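# Swap the finished part in the vise for a blank

## Task

Remove the finished inverted-T part from the open vise and set it upright on its wide foot in the black outfeed tray, beside the part already there. Both parts must end up standing on their feet in the tray, or the task fails. Take one of the two blanks from the infeed plate and lay it on the two low bars between the vise jaws, either the same side up as it was on the plate or flipped over. Its long side must sit against the fixed jaw (the end block without hoses), and its end must sit against the work stop (the short rod between the jaws). The second blank must finish entirely on the infeed plate, either side up, and must not rest on the pins. Finally release everything and move the grippers away. Nothing may count as placed if only the robot's grip or push is keeping it there.

## Robot and tools

ROBOT. There is one six-joint arm. Its flange carries a V-shaped bracket with two parallel-jaw grippers. Gripper 1's fingers point along tool +z and close along tool x. end_effector_position is the midpoint between gripper 1's pads. Gripper 2 is the same except that its fingers sit 25 mm wider apart. Its fingers point along tool -x and close along tool z. Its pad midpoint lies 223 mm toward -x and 237 mm toward -z from end_effector_position, at the same y. On both grippers the fingertips extend 17.5 mm past the pad midpoint, and the gripper body sits 25 mm toward +y. A flat block sticks out 65 mm toward -y from gripper 1's point; gripper 2 has no such block. Every command steers gripper 1's point, and any rotation turns the whole bracket about that point. When one gripper points down, the other one is horizontal and swings round on every turn, so it can strike the table, the parts or the arm. To put gripper 2 where gripper 1 is now, facing the same way, rotate +90 deg about tool y and shift the point 237 mm along the old +x and 223 mm along the old -z.

FRAMES. The scene frame has its origin on the table top under the arm base, with +z up and +y to the left when facing +x. The base may be tilted. Results give end_effector_position in metres, orientation as end_effector_quat_wxyz, and velocities in m/s and rad/s. The printed position can be a little off, more so at long reach.

execute_actions(actions). actions is a list of actions run in order. Each action is a table of up to 15 rows, and each row lasts one 1/30 s step. If there are fewer than 15 rows, the last row repeats until 15 steps (0.5 s) are done. Each row holds 12 numbers in [-1, 1], in this order: dx, dy, dz, rx, ry, rz, position_1, position_2, force_limit_1, force_limit_2, speed_1, speed_2. The first six are an offset target, not a pose. They are given in the gripper's own axes and measured from the gripper's measured pose when the action began. For the first action of a call, that is the last pose a result reported. Every row counts from that same start pose, not from the row before. Scale: 1.0 means 0.6 m of travel or 180 deg of turn, and rx, ry, rz together form one rotation vector. The last six are absolute settings, two per topic (gripper 1, then gripper 2). position: +1 is fully open (50 mm gap on gripper 1, 75 mm on gripper 2). About -0.65 closes gripper 1's pads together, and -1 means close until an object stops the fingers. force_limit per pad: -1, 0 and +1 give about 20, 102 and 185 N, and the real grip can be up to 17 % more. speed of the gap: -1, 0 and +1 give 20, 85 and 150 mm/s. An empty list just returns state and images.

At each step the commanded pose is clipped to within 100 mm and 16 deg of the measured one. After an action the arm goes no farther than the last clipped pose, so a long reach needs further actions. Motion trails commands by about 0.17 s. If position and orientation cannot both be met, position wins. Joint speed and acceleration are limited, so a result after a big motion may show the arm still short of its target.

move(target, speed, stop_force, blocking). target is one 12-number row with the same layout and scale. Its six pose numbers are an offset in gripper axes from the pose in the latest result that shows one. Gripper settings are sent at the start of the move. The path is straight and lasts 0.5 to 10 s. speed is in m/s, from 0.002 to 0.5 (default 0.25), and turning may go up to twice that in rad/s. The path ignores obstacles, and the hand may lag or overshoot the speed. The arm is stiff, so aiming even a little into a firm surface can trigger a fault. stop_force (9 to 40 N) ends the path once the push against the motion rises by that much for 2 steps. The arm then backs off 2 steps and holds. Use it only with a very slow speed and without rotation. Leave it out when pulling away from a contact, and note it is not allowed in the first 0.2 s of a scene. blocking=false returns after 0.5 s while the move continues; it cannot be combined with stop_force. Poll it with wait(0) or end it with stop(). The result adds a move: line with the ending (done, off_target, moving, held, fault, contact) and the limits that acted (paced: the pose was clipped; held: a check blocked steps, after which speed may jump).

wait(seconds): 0 to 10 s, holding the last command. stop(): brakes a running move. zoom_image(camera, region): camera is cam_high, cam_low or cam_wrist (504x504, 504x504 and a 616x616 fisheye), and region is [x0, y0, x1, y1] in pixels, at most 504x504. finished_scene(scene): ends the scene for good and reports success. Call it only once everything rests in place on its own.

RESULTS. Hand target is the pose the controller is driving toward. A pose unreachable line means the clearance check changed or blocked the command; the mount counts as part of the arm there. position_measured and object_status list gripper 1, then gripper 2. object_status 0 means moving, 1 means stopped while opening, 2 means stopped while closing (holding), and 3 means the fingers reached the target or the pads met. The gap is about (250 - counts) x 0.202 mm, plus 25 mm for gripper 2. Gripper 2 closed on nothing reads about 260 counts with a 23 mm gap and status 3, so it cannot hold anything 23 mm wide or less, and slightly wider items look the same as empty. Fingers stay put until position changes by 0.01 or more, and only then do new force or speed values apply. A lost grip closes again by itself, except after a grip at force_limit -1. Wrist force and torque are in tool axes, each axis saturates near 50 N, and readings carry a fixed offset and noise. no reading is normal at the start. The robot holds its last command while you think.

AVOID. Any outside force of 150 N, or a joint torque reaching its limit (139 N m for the pan, lift and elbow joints, 26 N m for each wrist joint, held weight included), stops the arm for 10 s. Motors warn at 70 C and brake at 85 C. Held parts may be tugged now and then. Do not drop, slam or knock anything, and never push items off the table. Open both grippers and back away at the end.

Each tool is called after "Call:" in YAML: its name, and indented under it one key for each argument.

## Session

Call:
execute_actions:
  actions: []

Scene clock: 0.00 s.
end_effector_position=(+0.5838, -0.3467, +0.1761) position_measured=(+3, +3) object_status=(+3, +3) end_effector_quat_wxyz=(-0.234, +0.787, +0.483, +0.304) end_effector_velocity=(+0.000, -0.001, +0.001) end_effector_angular_velocity=(-0.002, -0.001, -0.001)
Joint positions: [-0.956 -0.904  1.117 -1.715 -1.61  -0.486]
Joint velocities: [-0.001 -0.001 -0.    -0.001 -0.     0.   ]
Wrist force (N, on the end effector, along its own x y z axes, offset not removed): no reading
Wrist torque (N m, same axes, about the end effector's origin, offset not removed): no reading
Hand target: +0.584, -0.347, +0.176; -0.234, +0.787, +0.483, +0.304

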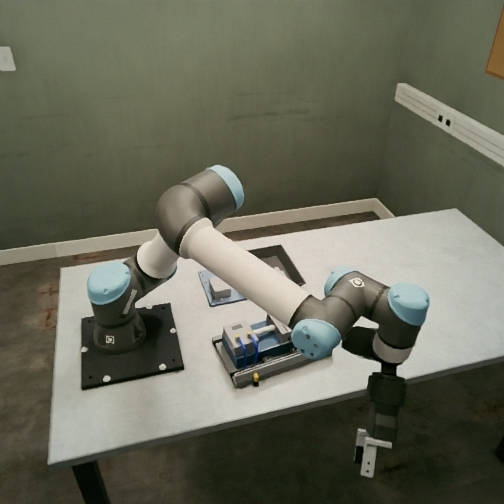

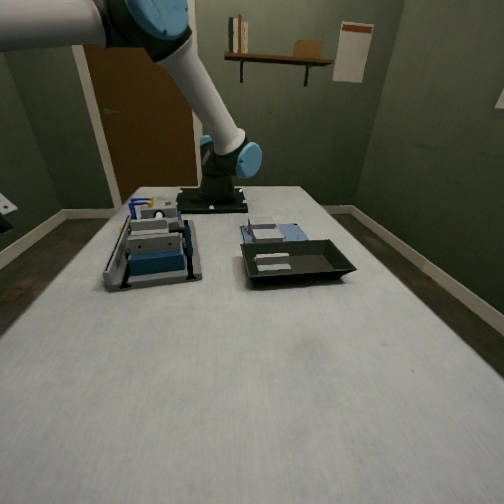

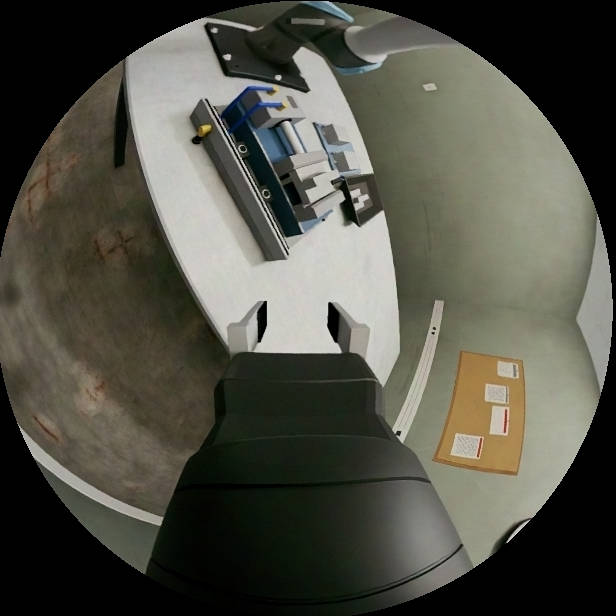

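Call:
move:
  target: [0.2202,-0.2997,0.148,0.2542,-0.1688,-0.6513,1,1,0,0,0,0]
  speed: 0.5

Call:
zoom_image:
  camera: "cam_wrist"
  region: [220, 210, 390, 360]

Call:
zoom_image:
  camera: "cam_low"
  region: [90, 150, 230, 300]

Call:
zoom_image:
  camera: "cam_high"
  region: [190, 230, 350, 390]

Scene clock: 11.47 s.
end_effector_position=(+0.4906, -0.1305, +0.2199) position_measured=(+3, +3) object_status=(+3, +3) end_effector_quat_wxyz=(+0.000, -0.068, +0.998, -0.000) end_effector_velocity=(-0.001, +0.000, +0.000) end_effector_angular_velocity=(-0.004, -0.005, +0.013)
Joint positions: [-0.591 -1.612  2.003 -2.612 -1.101 -2.109]
Joint velocities: [-0.002 -0.007  0.006 -0.     0.009 -0.013]
Wrist force (N, on the end effector, along its own x y z axes, offset not removed): [-1.3 1.4 -3.8]
Wrist torque (N m, same axes, about the end effector's origin, offset not removed): [0.35 0.19 0.26]
Hand target: +0.491, -0.130, +0.220; +0.000, -0.069, +0.998, -0.000
Off the commanded pose: 0.001 m, 0 deg.
move: done

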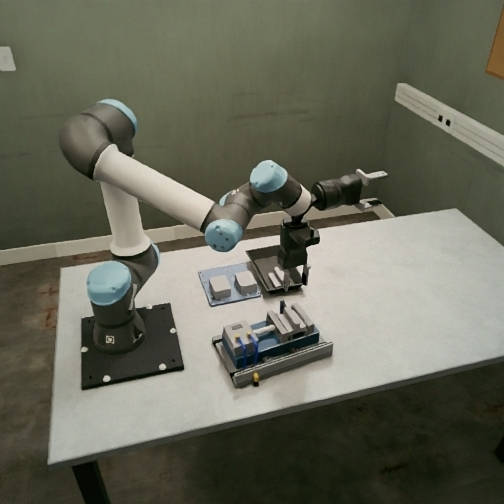

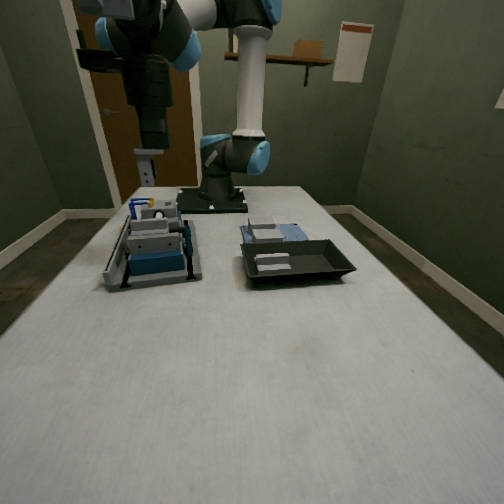

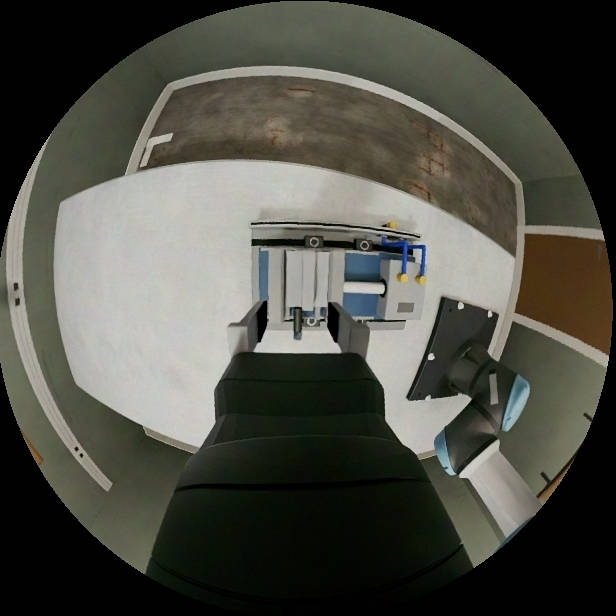

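Region (220, 210, 390, 360) of cam_wrist's 616x616 image, scaled by 2.965, with more detail than that image has; it fills the top 445 rows of this view, and the rest is white.

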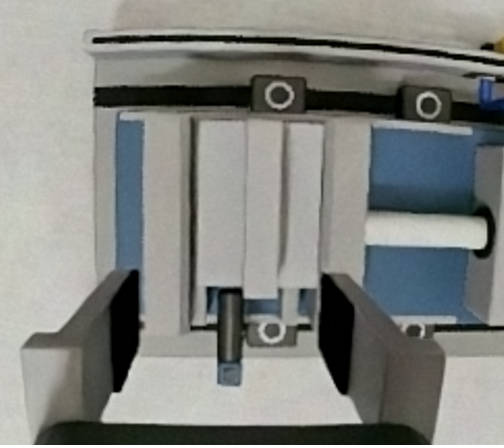

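Region (90, 150, 230, 300) of cam_low's 504x504 image, scaled by 3.360, with more detail than that image has; it fills the left 470 columns of this view, and the rest is white.

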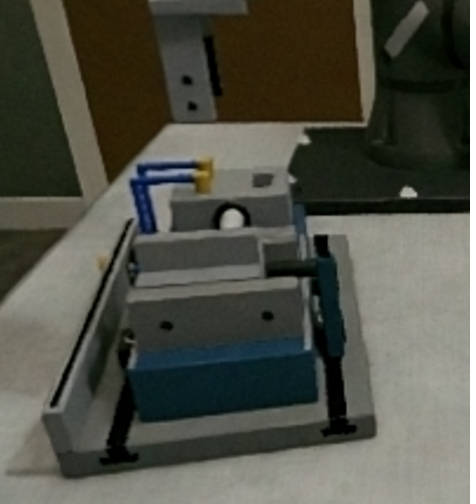

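Region (190, 230, 350, 390) of cam_high's 504x504 image, scaled by 3.150, with more detail than that image has.

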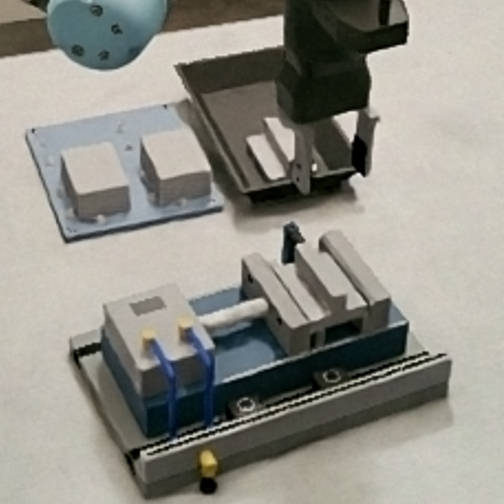

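Call:
move:
  target: [0.026,-0.029,0.128,0,0,0,0.4,1,0,0,0,0]
  speed: 0.25

Call:
zoom_image:
  camera: "cam_wrist"
  region: [220, 210, 390, 360]

Call:
zoom_image:
  camera: "cam_low"
  region: [100, 170, 200, 270]

Scene clock: 15.70 s.
end_effector_position=(+0.4776, -0.1496, +0.1434) position_measured=(+92, +3) object_status=(+3, +3) end_effector_quat_wxyz=(-0.000, -0.068, +0.998, -0.000) end_effector_velocity=(+0.000, -0.000, -0.003) end_effector_angular_velocity=(+0.000, -0.001, -0.001)
Joint positions: [-0.646 -1.538  2.146 -2.805 -1.068 -2.159]
Joint velocities: [-0.001  0.005  0.004 -0.009  0.     0.001]
Wrist force (N, on the end effector, along its own x y z axes, offset not removed): [1.0 1.3 -5.3]
Wrist torque (N m, same axes, about the end effector's origin, offset not removed): [0.30 -0.29 0.22]
Hand target: +0.478, -0.150, +0.143; +0.000, -0.068, +0.998, -0.000
Off the commanded pose: 0.000 m, 0 deg.
move: done

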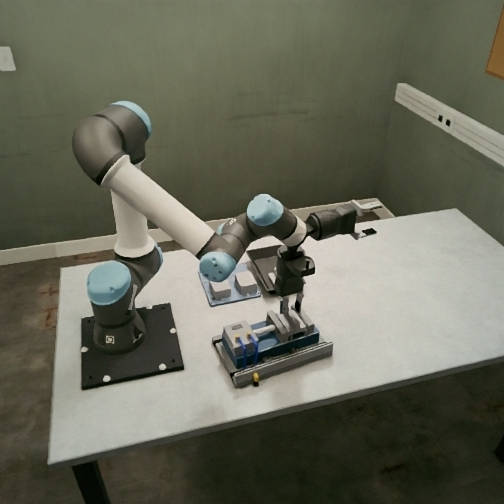

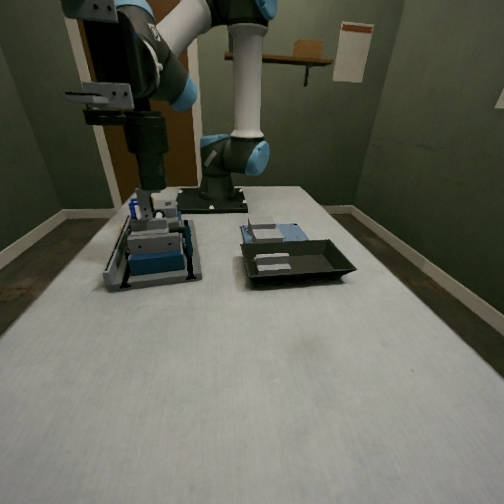

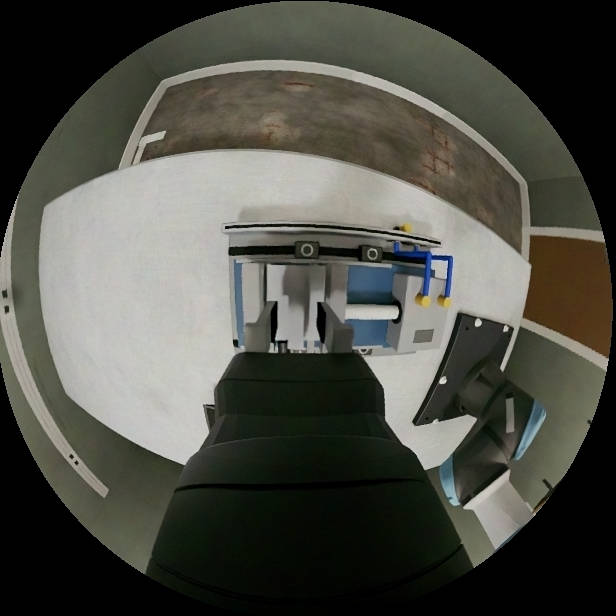

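Region (220, 210, 390, 360) of cam_wrist's 616x616 image, scaled by 2.965, with more detail than that image has; it fills the top 445 rows of this view, and the rest is white.

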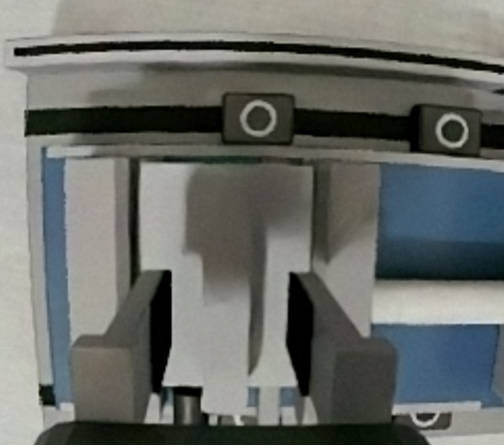

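Region (100, 170, 200, 270) of cam_low's 504x504 image, scaled by 5.040, with more detail than that image has.

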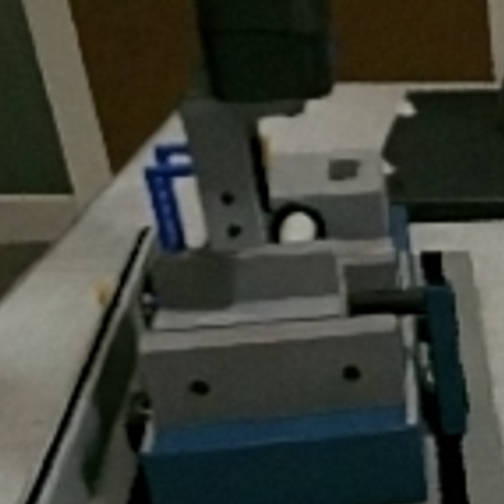

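Call:
move:
  target: [-0.001,0,0.046,0,0,0,0.2,1,0,0,0,0]
  speed: 0.08

Call:
execute_actions:
  actions:
    - [[0,0,0,0,0,0,-1,1,0,0,-0.5,0]]

Call:
zoom_image:
  camera: "cam_wrist"
  region: [220, 210, 390, 360]

Call:
zoom_image:
  camera: "cam_low"
  region: [100, 170, 200, 270]

Call:
zoom_image:
  camera: "cam_low"
  region: [220, 160, 360, 300]

Scene clock: 20.80 s.
end_effector_position=(+0.4782, -0.1495, +0.1160) position_measured=(+123, +3) object_status=(+3, +3) end_effector_quat_wxyz=(-0.000, -0.068, +0.998, -0.000) end_effector_velocity=(-0.000, -0.000, -0.003) end_effector_angular_velocity=(+0.000, +0.001, +0.001)
Joint positions: [-0.645 -1.49   2.182 -2.889 -1.068 -2.159]
Joint velocities: [ 0.     0.005  0.002 -0.006 -0.    -0.001]
Wrist force (N, on the end effector, along its own x y z axes, offset not removed): [-1.9 0.5 -3.3]
Wrist torque (N m, same axes, about the end effector's origin, offset not removed): [0.20 0.36 0.30]
Hand target: +0.478, -0.149, +0.116; -0.000, -0.068, +0.998, -0.000
Off the commanded pose: 0.000 m, 0 deg.
move: done

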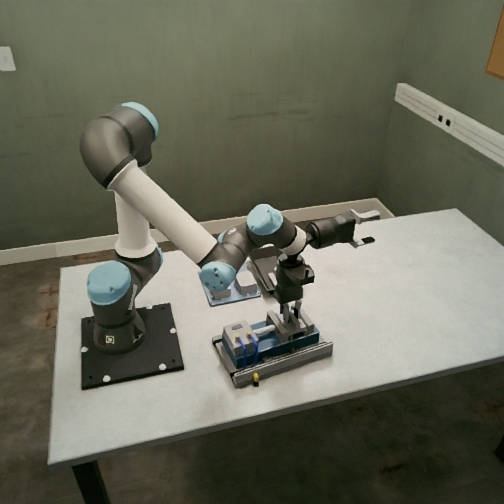

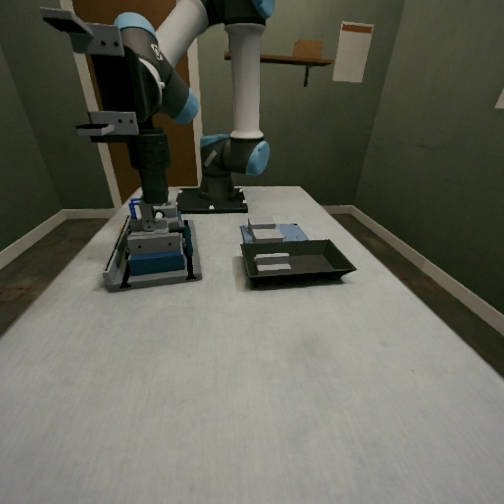

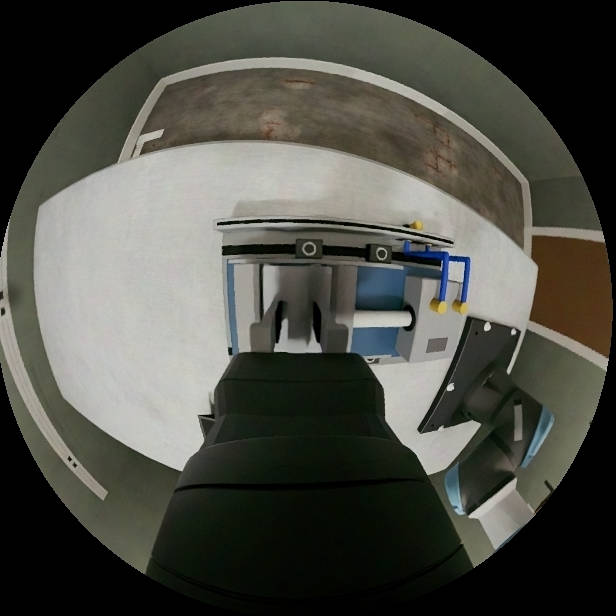

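Scene clock: 21.30 s.
end_effector_position=(+0.4782, -0.1495, +0.1160) position_measured=(+186, +3) object_status=(+2, +3) end_effector_quat_wxyz=(-0.000, -0.068, +0.998, +0.000) end_effector_velocity=(-0.000, -0.000, +0.000) end_effector_angular_velocity=(+0.000, +0.000, -0.000)
Joint positions: [-0.645 -1.489  2.182 -2.89  -1.068 -2.159]
Joint velocities: [-0.    -0.    -0.     0.001 -0.    -0.   ]
Wrist force (N, on the end effector, along its own x y z axes, offset not removed): [-0.8 1.0 -4.8]
Wrist torque (N m, same axes, about the end effector's origin, offset not removed): [0.39 -0.16 0.24]
Hand target: +0.478, -0.149, +0.116; -0.000, -0.068, +0.998, -0.000
Off the commanded pose: 0.000 m, 0 deg.

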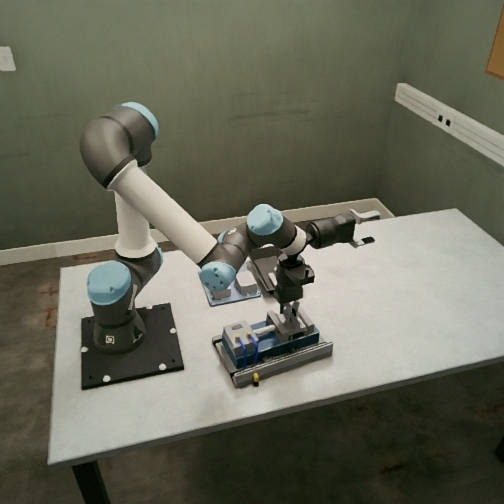

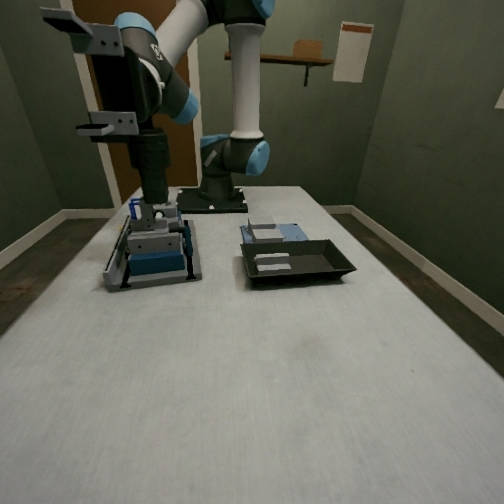

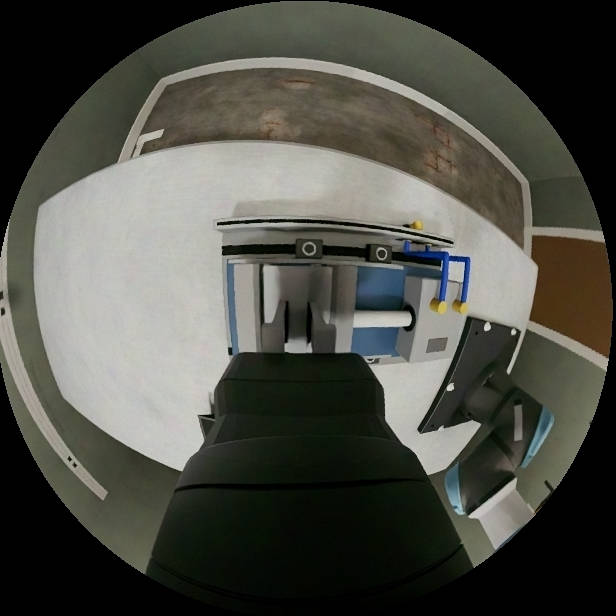

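Region (220, 210, 390, 360) of cam_wrist's 616x616 image, scaled by 2.965, with more detail than that image has; it fills the top 445 rows of this view, and the rest is white.

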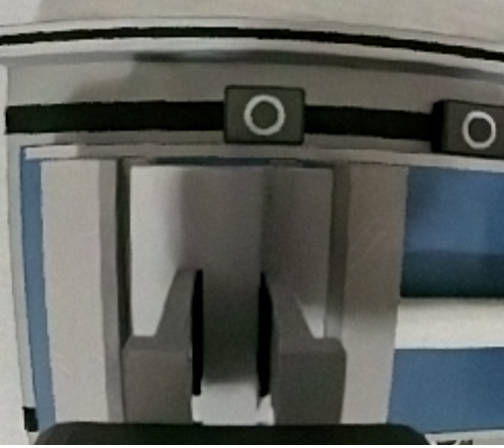

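Region (100, 170, 200, 270) of cam_low's 504x504 image, scaled by 5.040, with more detail than that image has.

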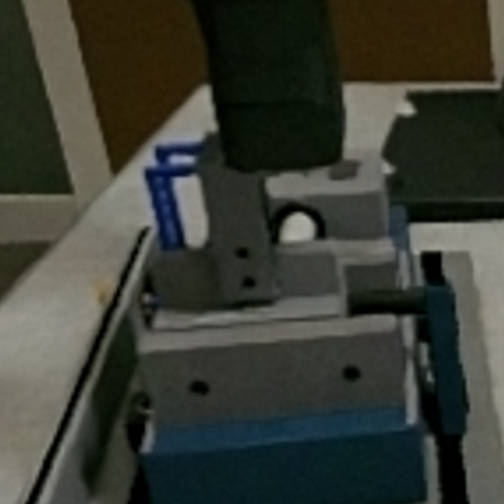

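Region (220, 160, 360, 300) of cam_low's 504x504 image, scaled by 3.600, with more detail than that image has.

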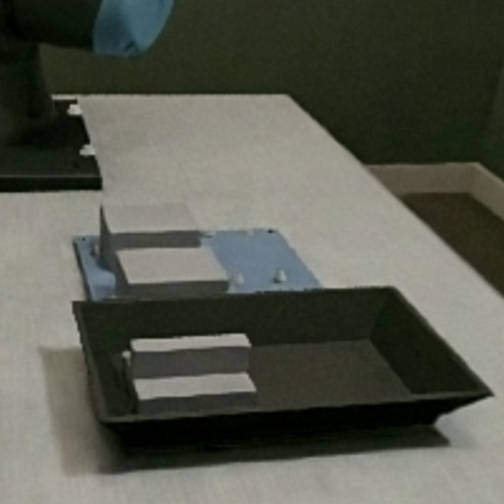

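Call:
move:
  target: [0,-0.001,-0.09,0,0,0,-1,1,0,0,-0.5,0]
  speed: 0.2

Call:
move:
  target: [-0.175,0.602,0.075,0,0,0.0267,-1,1,0,0,-0.5,0]
  speed: 0.4

Call:
zoom_image:
  camera: "cam_wrist"
  region: [200, 120, 500, 400]

Call:
zoom_image:
  camera: "cam_low"
  region: [230, 160, 370, 300]

Scene clock: 26.67 s.
end_effector_position=(+0.4783, -0.1501, +0.1696) position_measured=(+186, +3) object_status=(+2, +3) end_effector_quat_wxyz=(-0.000, -0.068, +0.998, +0.000) end_effector_velocity=(-0.000, -0.000, +0.003) end_effector_angular_velocity=(+0.000, +0.001, +0.000)
Joint positions: [-0.646 -1.575  2.105 -2.726 -1.068 -2.159]
Joint velocities: [-0.    -0.004 -0.005  0.011 -0.    -0.001]
Wrist force (N, on the end effector, along its own x y z axes, offset not removed): [-1.0 1.5 -1.1]
Wrist torque (N m, same axes, about the end effector's origin, offset not removed): [0.41 0.10 0.27]
Hand target: +0.478, -0.150, +0.170; -0.000, -0.068, +0.998, +0.000
Off the commanded pose: 0.000 m, 0 deg.
move: done

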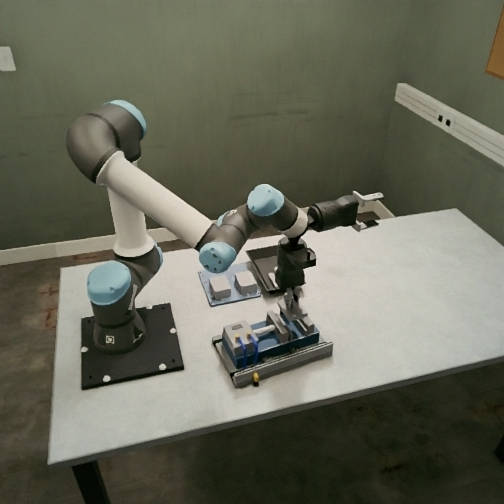

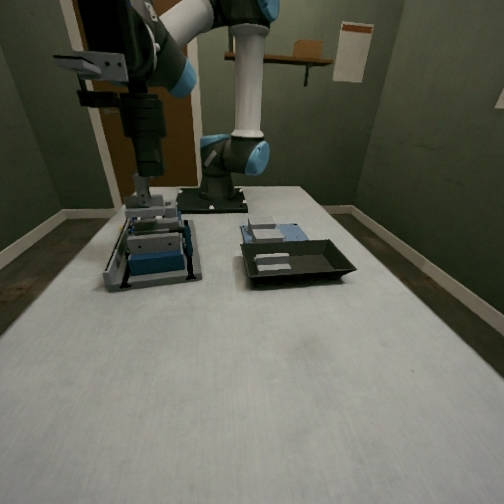

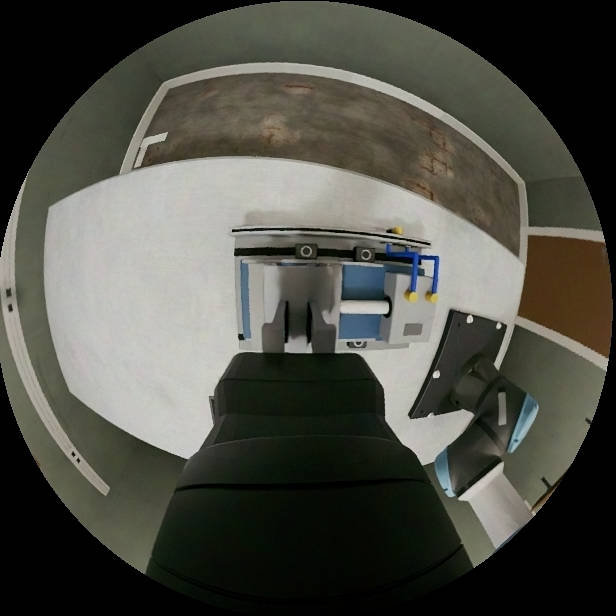

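Scene clock: 28.37 s.
end_effector_position=(+0.5333, +0.2213, +0.1257) position_measured=(+186, +3) object_status=(+2, +3) end_effector_quat_wxyz=(+0.000, -0.026, +1.000, +0.000) end_effector_velocity=(+0.001, +0.002, -0.000) end_effector_angular_velocity=(-0.003, +0.002, -0.002)
Joint positions: [ 0.193 -1.261  1.9   -2.985 -1.69  -1.451]
Joint velocities: [ 0.005  0.006 -0.008  0.006 -0.007  0.004]
Wrist force (N, on the end effector, along its own x y z axes, offset not removed): [-0.2 2.0 -1.4]
Wrist torque (N m, same axes, about the end effector's origin, offset not removed): [0.49 -0.03 0.25]
Hand target: +0.533, +0.222, +0.126; +0.000, -0.026, +1.000, -0.000
Off the commanded pose: 0.001 m, 0 deg.
move: done

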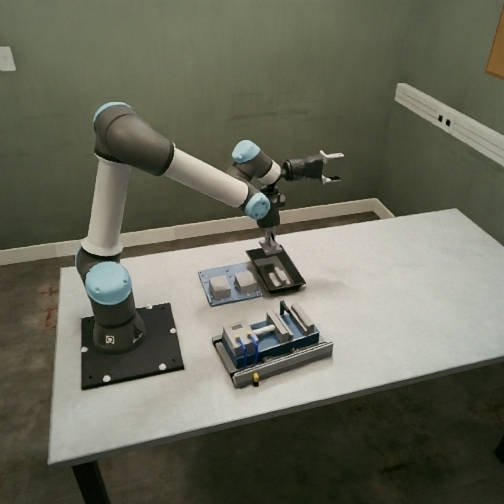

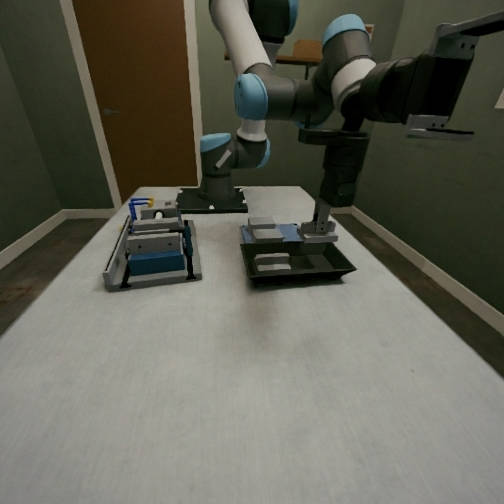

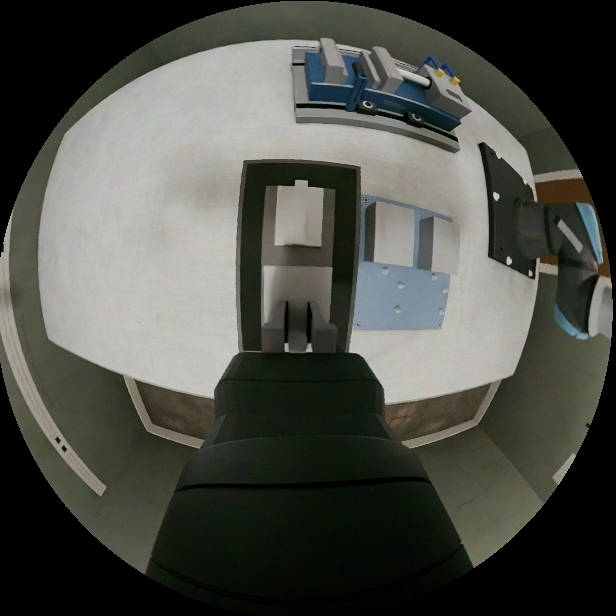

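Region (200, 120, 500, 400) of cam_wrist's 616x616 image, scaled by 1.680, with more detail than that image has; it fills the top 470 rows of this view, and the rest is white.

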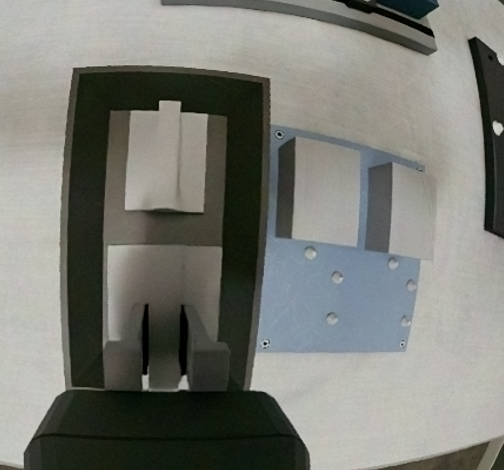

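Region (230, 160, 370, 300) of cam_low's 504x504 image, scaled by 3.600, with more detail than that image has.

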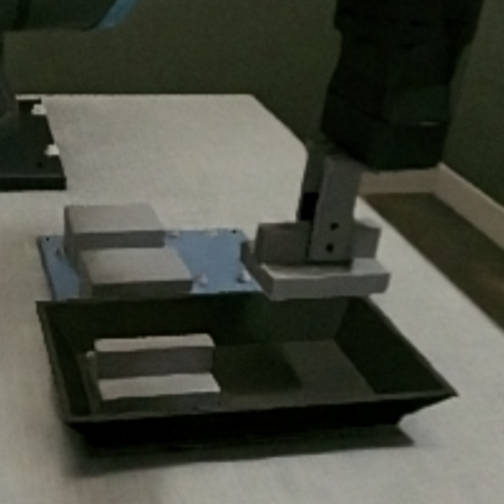

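Call:
move:
  target: [0,-0.007,0.12,0,0,0.005,-1,1,0,0,-0.5,0]
  speed: 0.15

Call:
move:
  target: [0,0,0.03,0,0,0,-1,1,0,0,-0.5,0]
  speed: 0.006
  stop_force: 9

Scene clock: 32.20 s.
end_effector_position=(+0.5335, +0.2174, +0.0539) position_measured=(+186, +3) object_status=(+2, +3) end_effector_quat_wxyz=(+0.000, -0.018, +1.000, +0.000) end_effector_velocity=(+0.000, +0.000, -0.001) end_effector_angular_velocity=(+0.001, -0.002, +0.000)
Joint positions: [ 0.187 -1.143  1.966 -3.167 -1.696 -1.443]
Joint velocities: [-0.     0.003  0.001 -0.006  0.     0.   ]
Wrist force (N, on the end effector, along its own x y z axes, offset not removed): [0.0 8.9 5.9]
Wrist torque (N m, same axes, about the end effector's origin, offset not removed): [-0.14 -0.10 0.30]
Hand target: +0.534, +0.217, +0.054; +0.000, -0.018, +1.000, +0.000
Off the commanded pose: 0.000 m, 0 deg.
move: done

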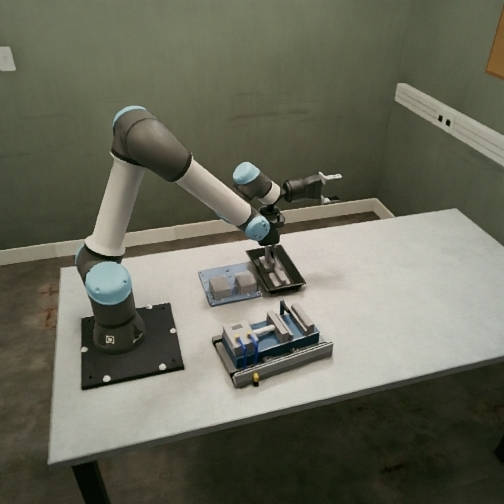

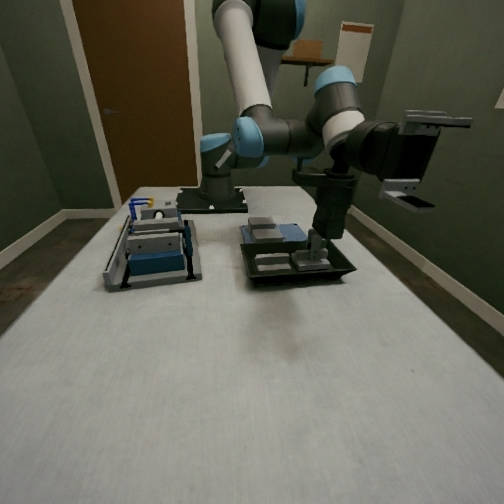

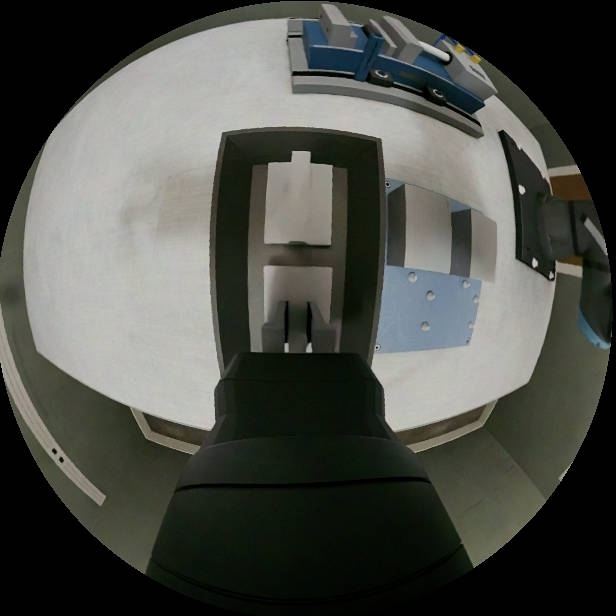

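Scene clock: 33.53 s.
end_effector_position=(+0.5335, +0.2173, +0.0481) position_measured=(+186, +3) object_status=(+2, +3) end_effector_quat_wxyz=(+0.000, -0.018, +1.000, +0.000) end_effector_velocity=(-0.001, -0.000, +0.000) end_effector_angular_velocity=(-0.001, +0.004, +0.001)
Joint positions: [ 0.187 -1.132  1.969 -3.182 -1.696 -1.443]
Joint velocities: [ 0.    -0.002  0.     0.006  0.    -0.001]
Wrist force (N, on the end effector, along its own x y z axes, offset not removed): [-2.2 3.6 -24.5]
Wrist torque (N m, same axes, about the end effector's origin, offset not removed): [0.52 -0.06 0.32]
Hand target: +0.534, +0.217, +0.048; +0.000, -0.018, +1.000, +0.000
Off the commanded pose: 0.012 m, 0 deg.
move: contact

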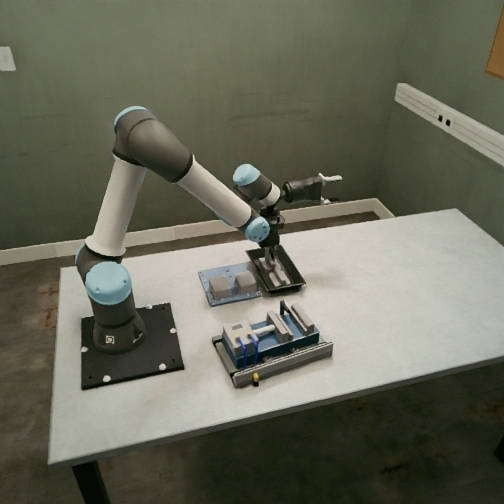

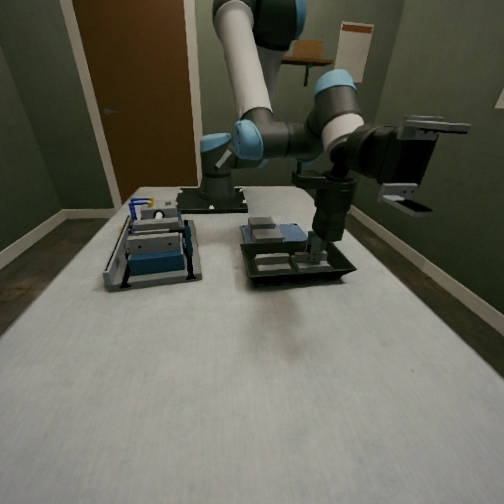

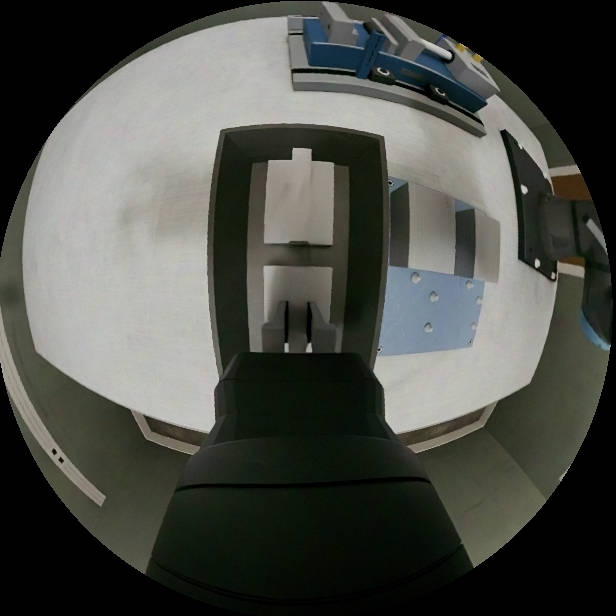

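Call:
execute_actions:
  actions:
    - [[0,0,0,0,0,0,0.3,1,0,0,0,0]]

Call:
move:
  target: [0,0,-0.07,0,0,0,0.3,1,0,0,0,0]
  speed: 0.2

Call:
move:
  target: [0.3425,-0.131,-0.03,0,0,0,1,1,0,0,0,0]
  speed: 0.4

Call:
zoom_image:
  camera: "cam_wrist"
  region: [180, 200, 380, 370]

Scene clock: 37.60 s.
end_effector_position=(+0.5336, +0.2174, +0.0482) position_measured=(+107, +3) object_status=(+3, +3) end_effector_quat_wxyz=(+0.000, -0.018, +1.000, +0.000) end_effector_velocity=(-0.000, +0.000, -0.000) end_effector_angular_velocity=(+0.002, -0.000, -0.001)
Joint positions: [ 0.187 -1.132  1.969 -3.182 -1.696 -1.443]
Joint velocities: [-0.    -0.     0.001 -0.001  0.     0.002]
Wrist force (N, on the end effector, along its own x y z axes, offset not removed): [0.0 1.8 -3.1]
Wrist torque (N m, same axes, about the end effector's origin, offset not removed): [0.28 -0.16 0.35]
Hand target: +0.534, +0.217, +0.048; +0.000, -0.018, +1.000, +0.000
Off the commanded pose: 0.000 m, 0 deg.

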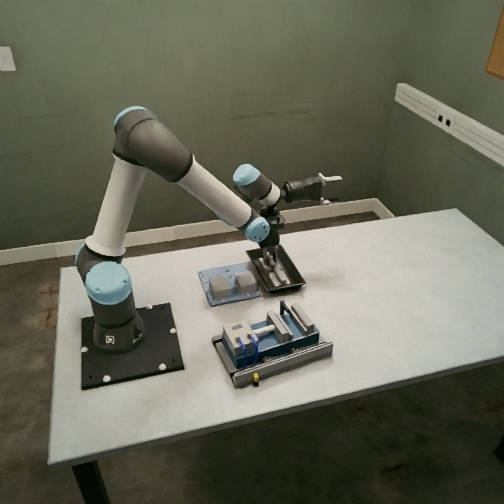

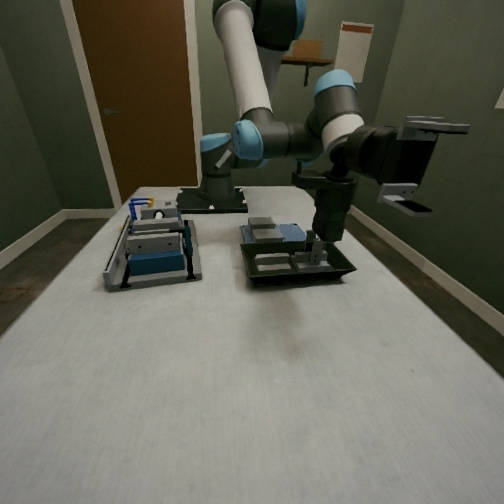

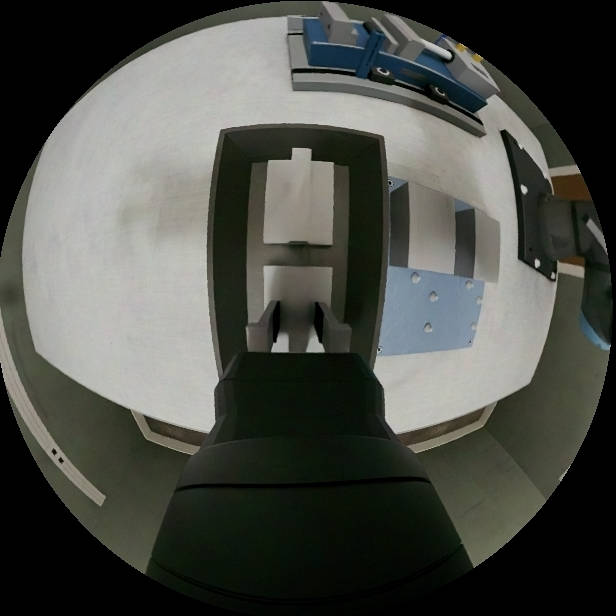

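Scene clock: 38.50 s.
end_effector_position=(+0.5335, +0.2173, +0.0899) position_measured=(+107, +3) object_status=(+3, +3) end_effector_quat_wxyz=(+0.001, -0.018, +1.000, +0.000) end_effector_velocity=(+0.000, -0.000, +0.003) end_effector_angular_velocity=(+0.000, +0.001, -0.001)
Joint positions: [ 0.187 -1.207  1.938 -3.077 -1.696 -1.444]
Joint velocities: [-0.001 -0.004 -0.003  0.007  0.     0.   ]
Wrist force (N, on the end effector, along its own x y z axes, offset not removed): [1.0 1.6 -3.9]
Wrist torque (N m, same axes, about the end effector's origin, offset not removed): [0.45 -0.35 0.32]
Hand target: +0.534, +0.217, +0.090; +0.000, -0.018, +1.000, +0.000
Off the commanded pose: 0.000 m, 0 deg.
move: done

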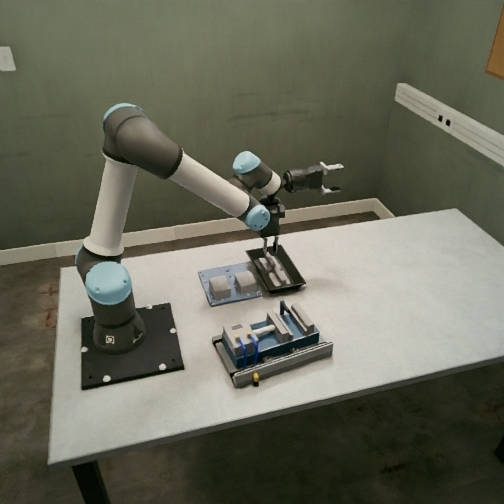

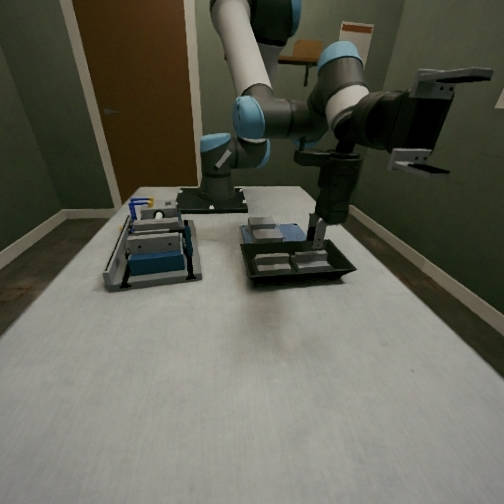

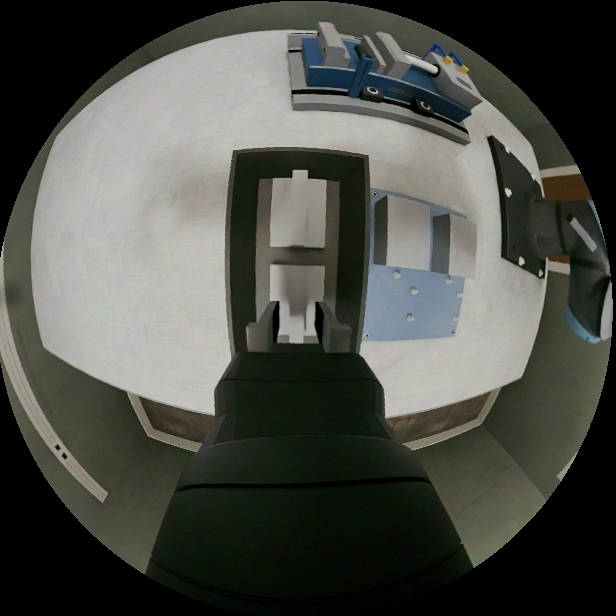

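Scene clock: 39.90 s.
end_effector_position=(+0.3312, +0.1312, +0.1070) position_measured=(+3, +3) object_status=(+3, +3) end_effector_quat_wxyz=(+0.000, -0.018, +1.000, +0.000) end_effector_velocity=(-0.002, -0.001, +0.001) end_effector_angular_velocity=(+0.001, +0.001, +0.000)
Joint positions: [ 0.047 -1.753  2.496 -3.096 -1.598 -1.544]
Joint velocities: [-0.003 -0.011  0.003  0.008  0.003 -0.002]
Wrist force (N, on the end effector, along its own x y z axes, offset not removed): [0.2 2.2 -2.8]
Wrist torque (N m, same axes, about the end effector's origin, offset not removed): [0.54 -0.12 0.29]
Hand target: +0.331, +0.131, +0.107; +0.000, -0.018, +1.000, +0.000
Off the commanded pose: 0.001 m, 0 deg.
move: done

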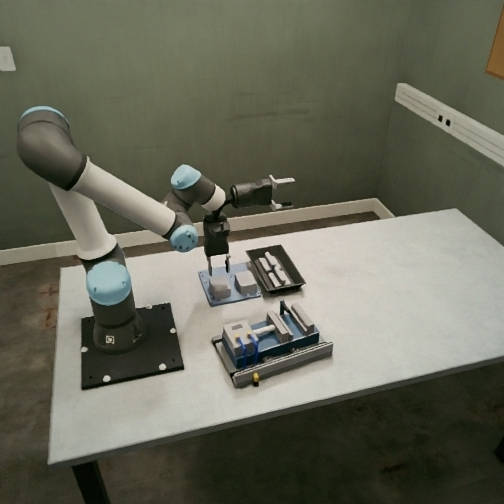

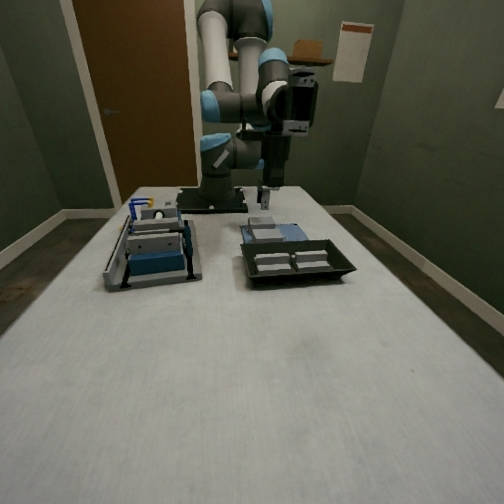

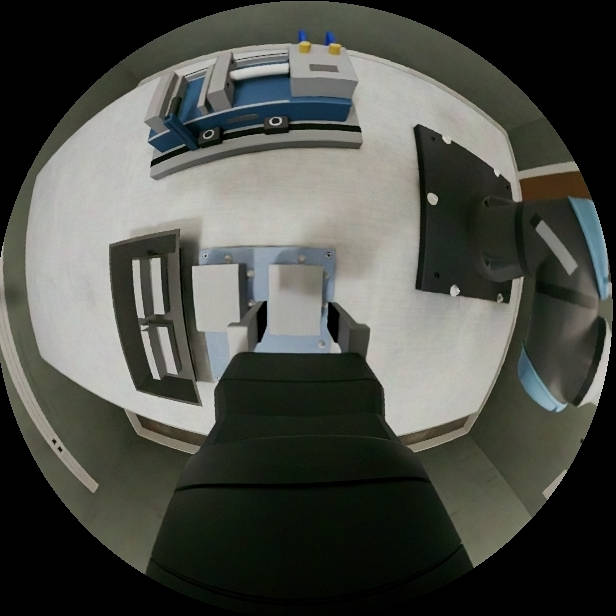

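Region (180, 200, 380, 370) of cam_wrist's 616x616 image, scaled by 2.520, with more detail than that image has; it fills the top 428 rows of this view, and the rest is white.

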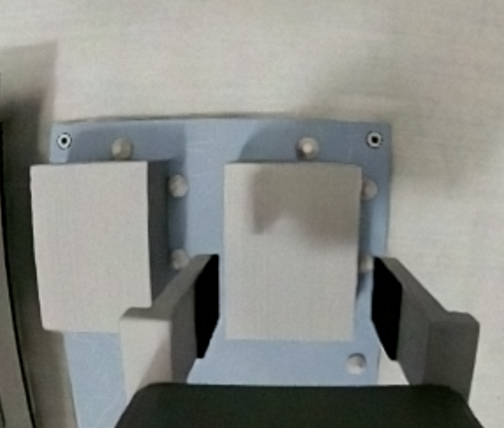

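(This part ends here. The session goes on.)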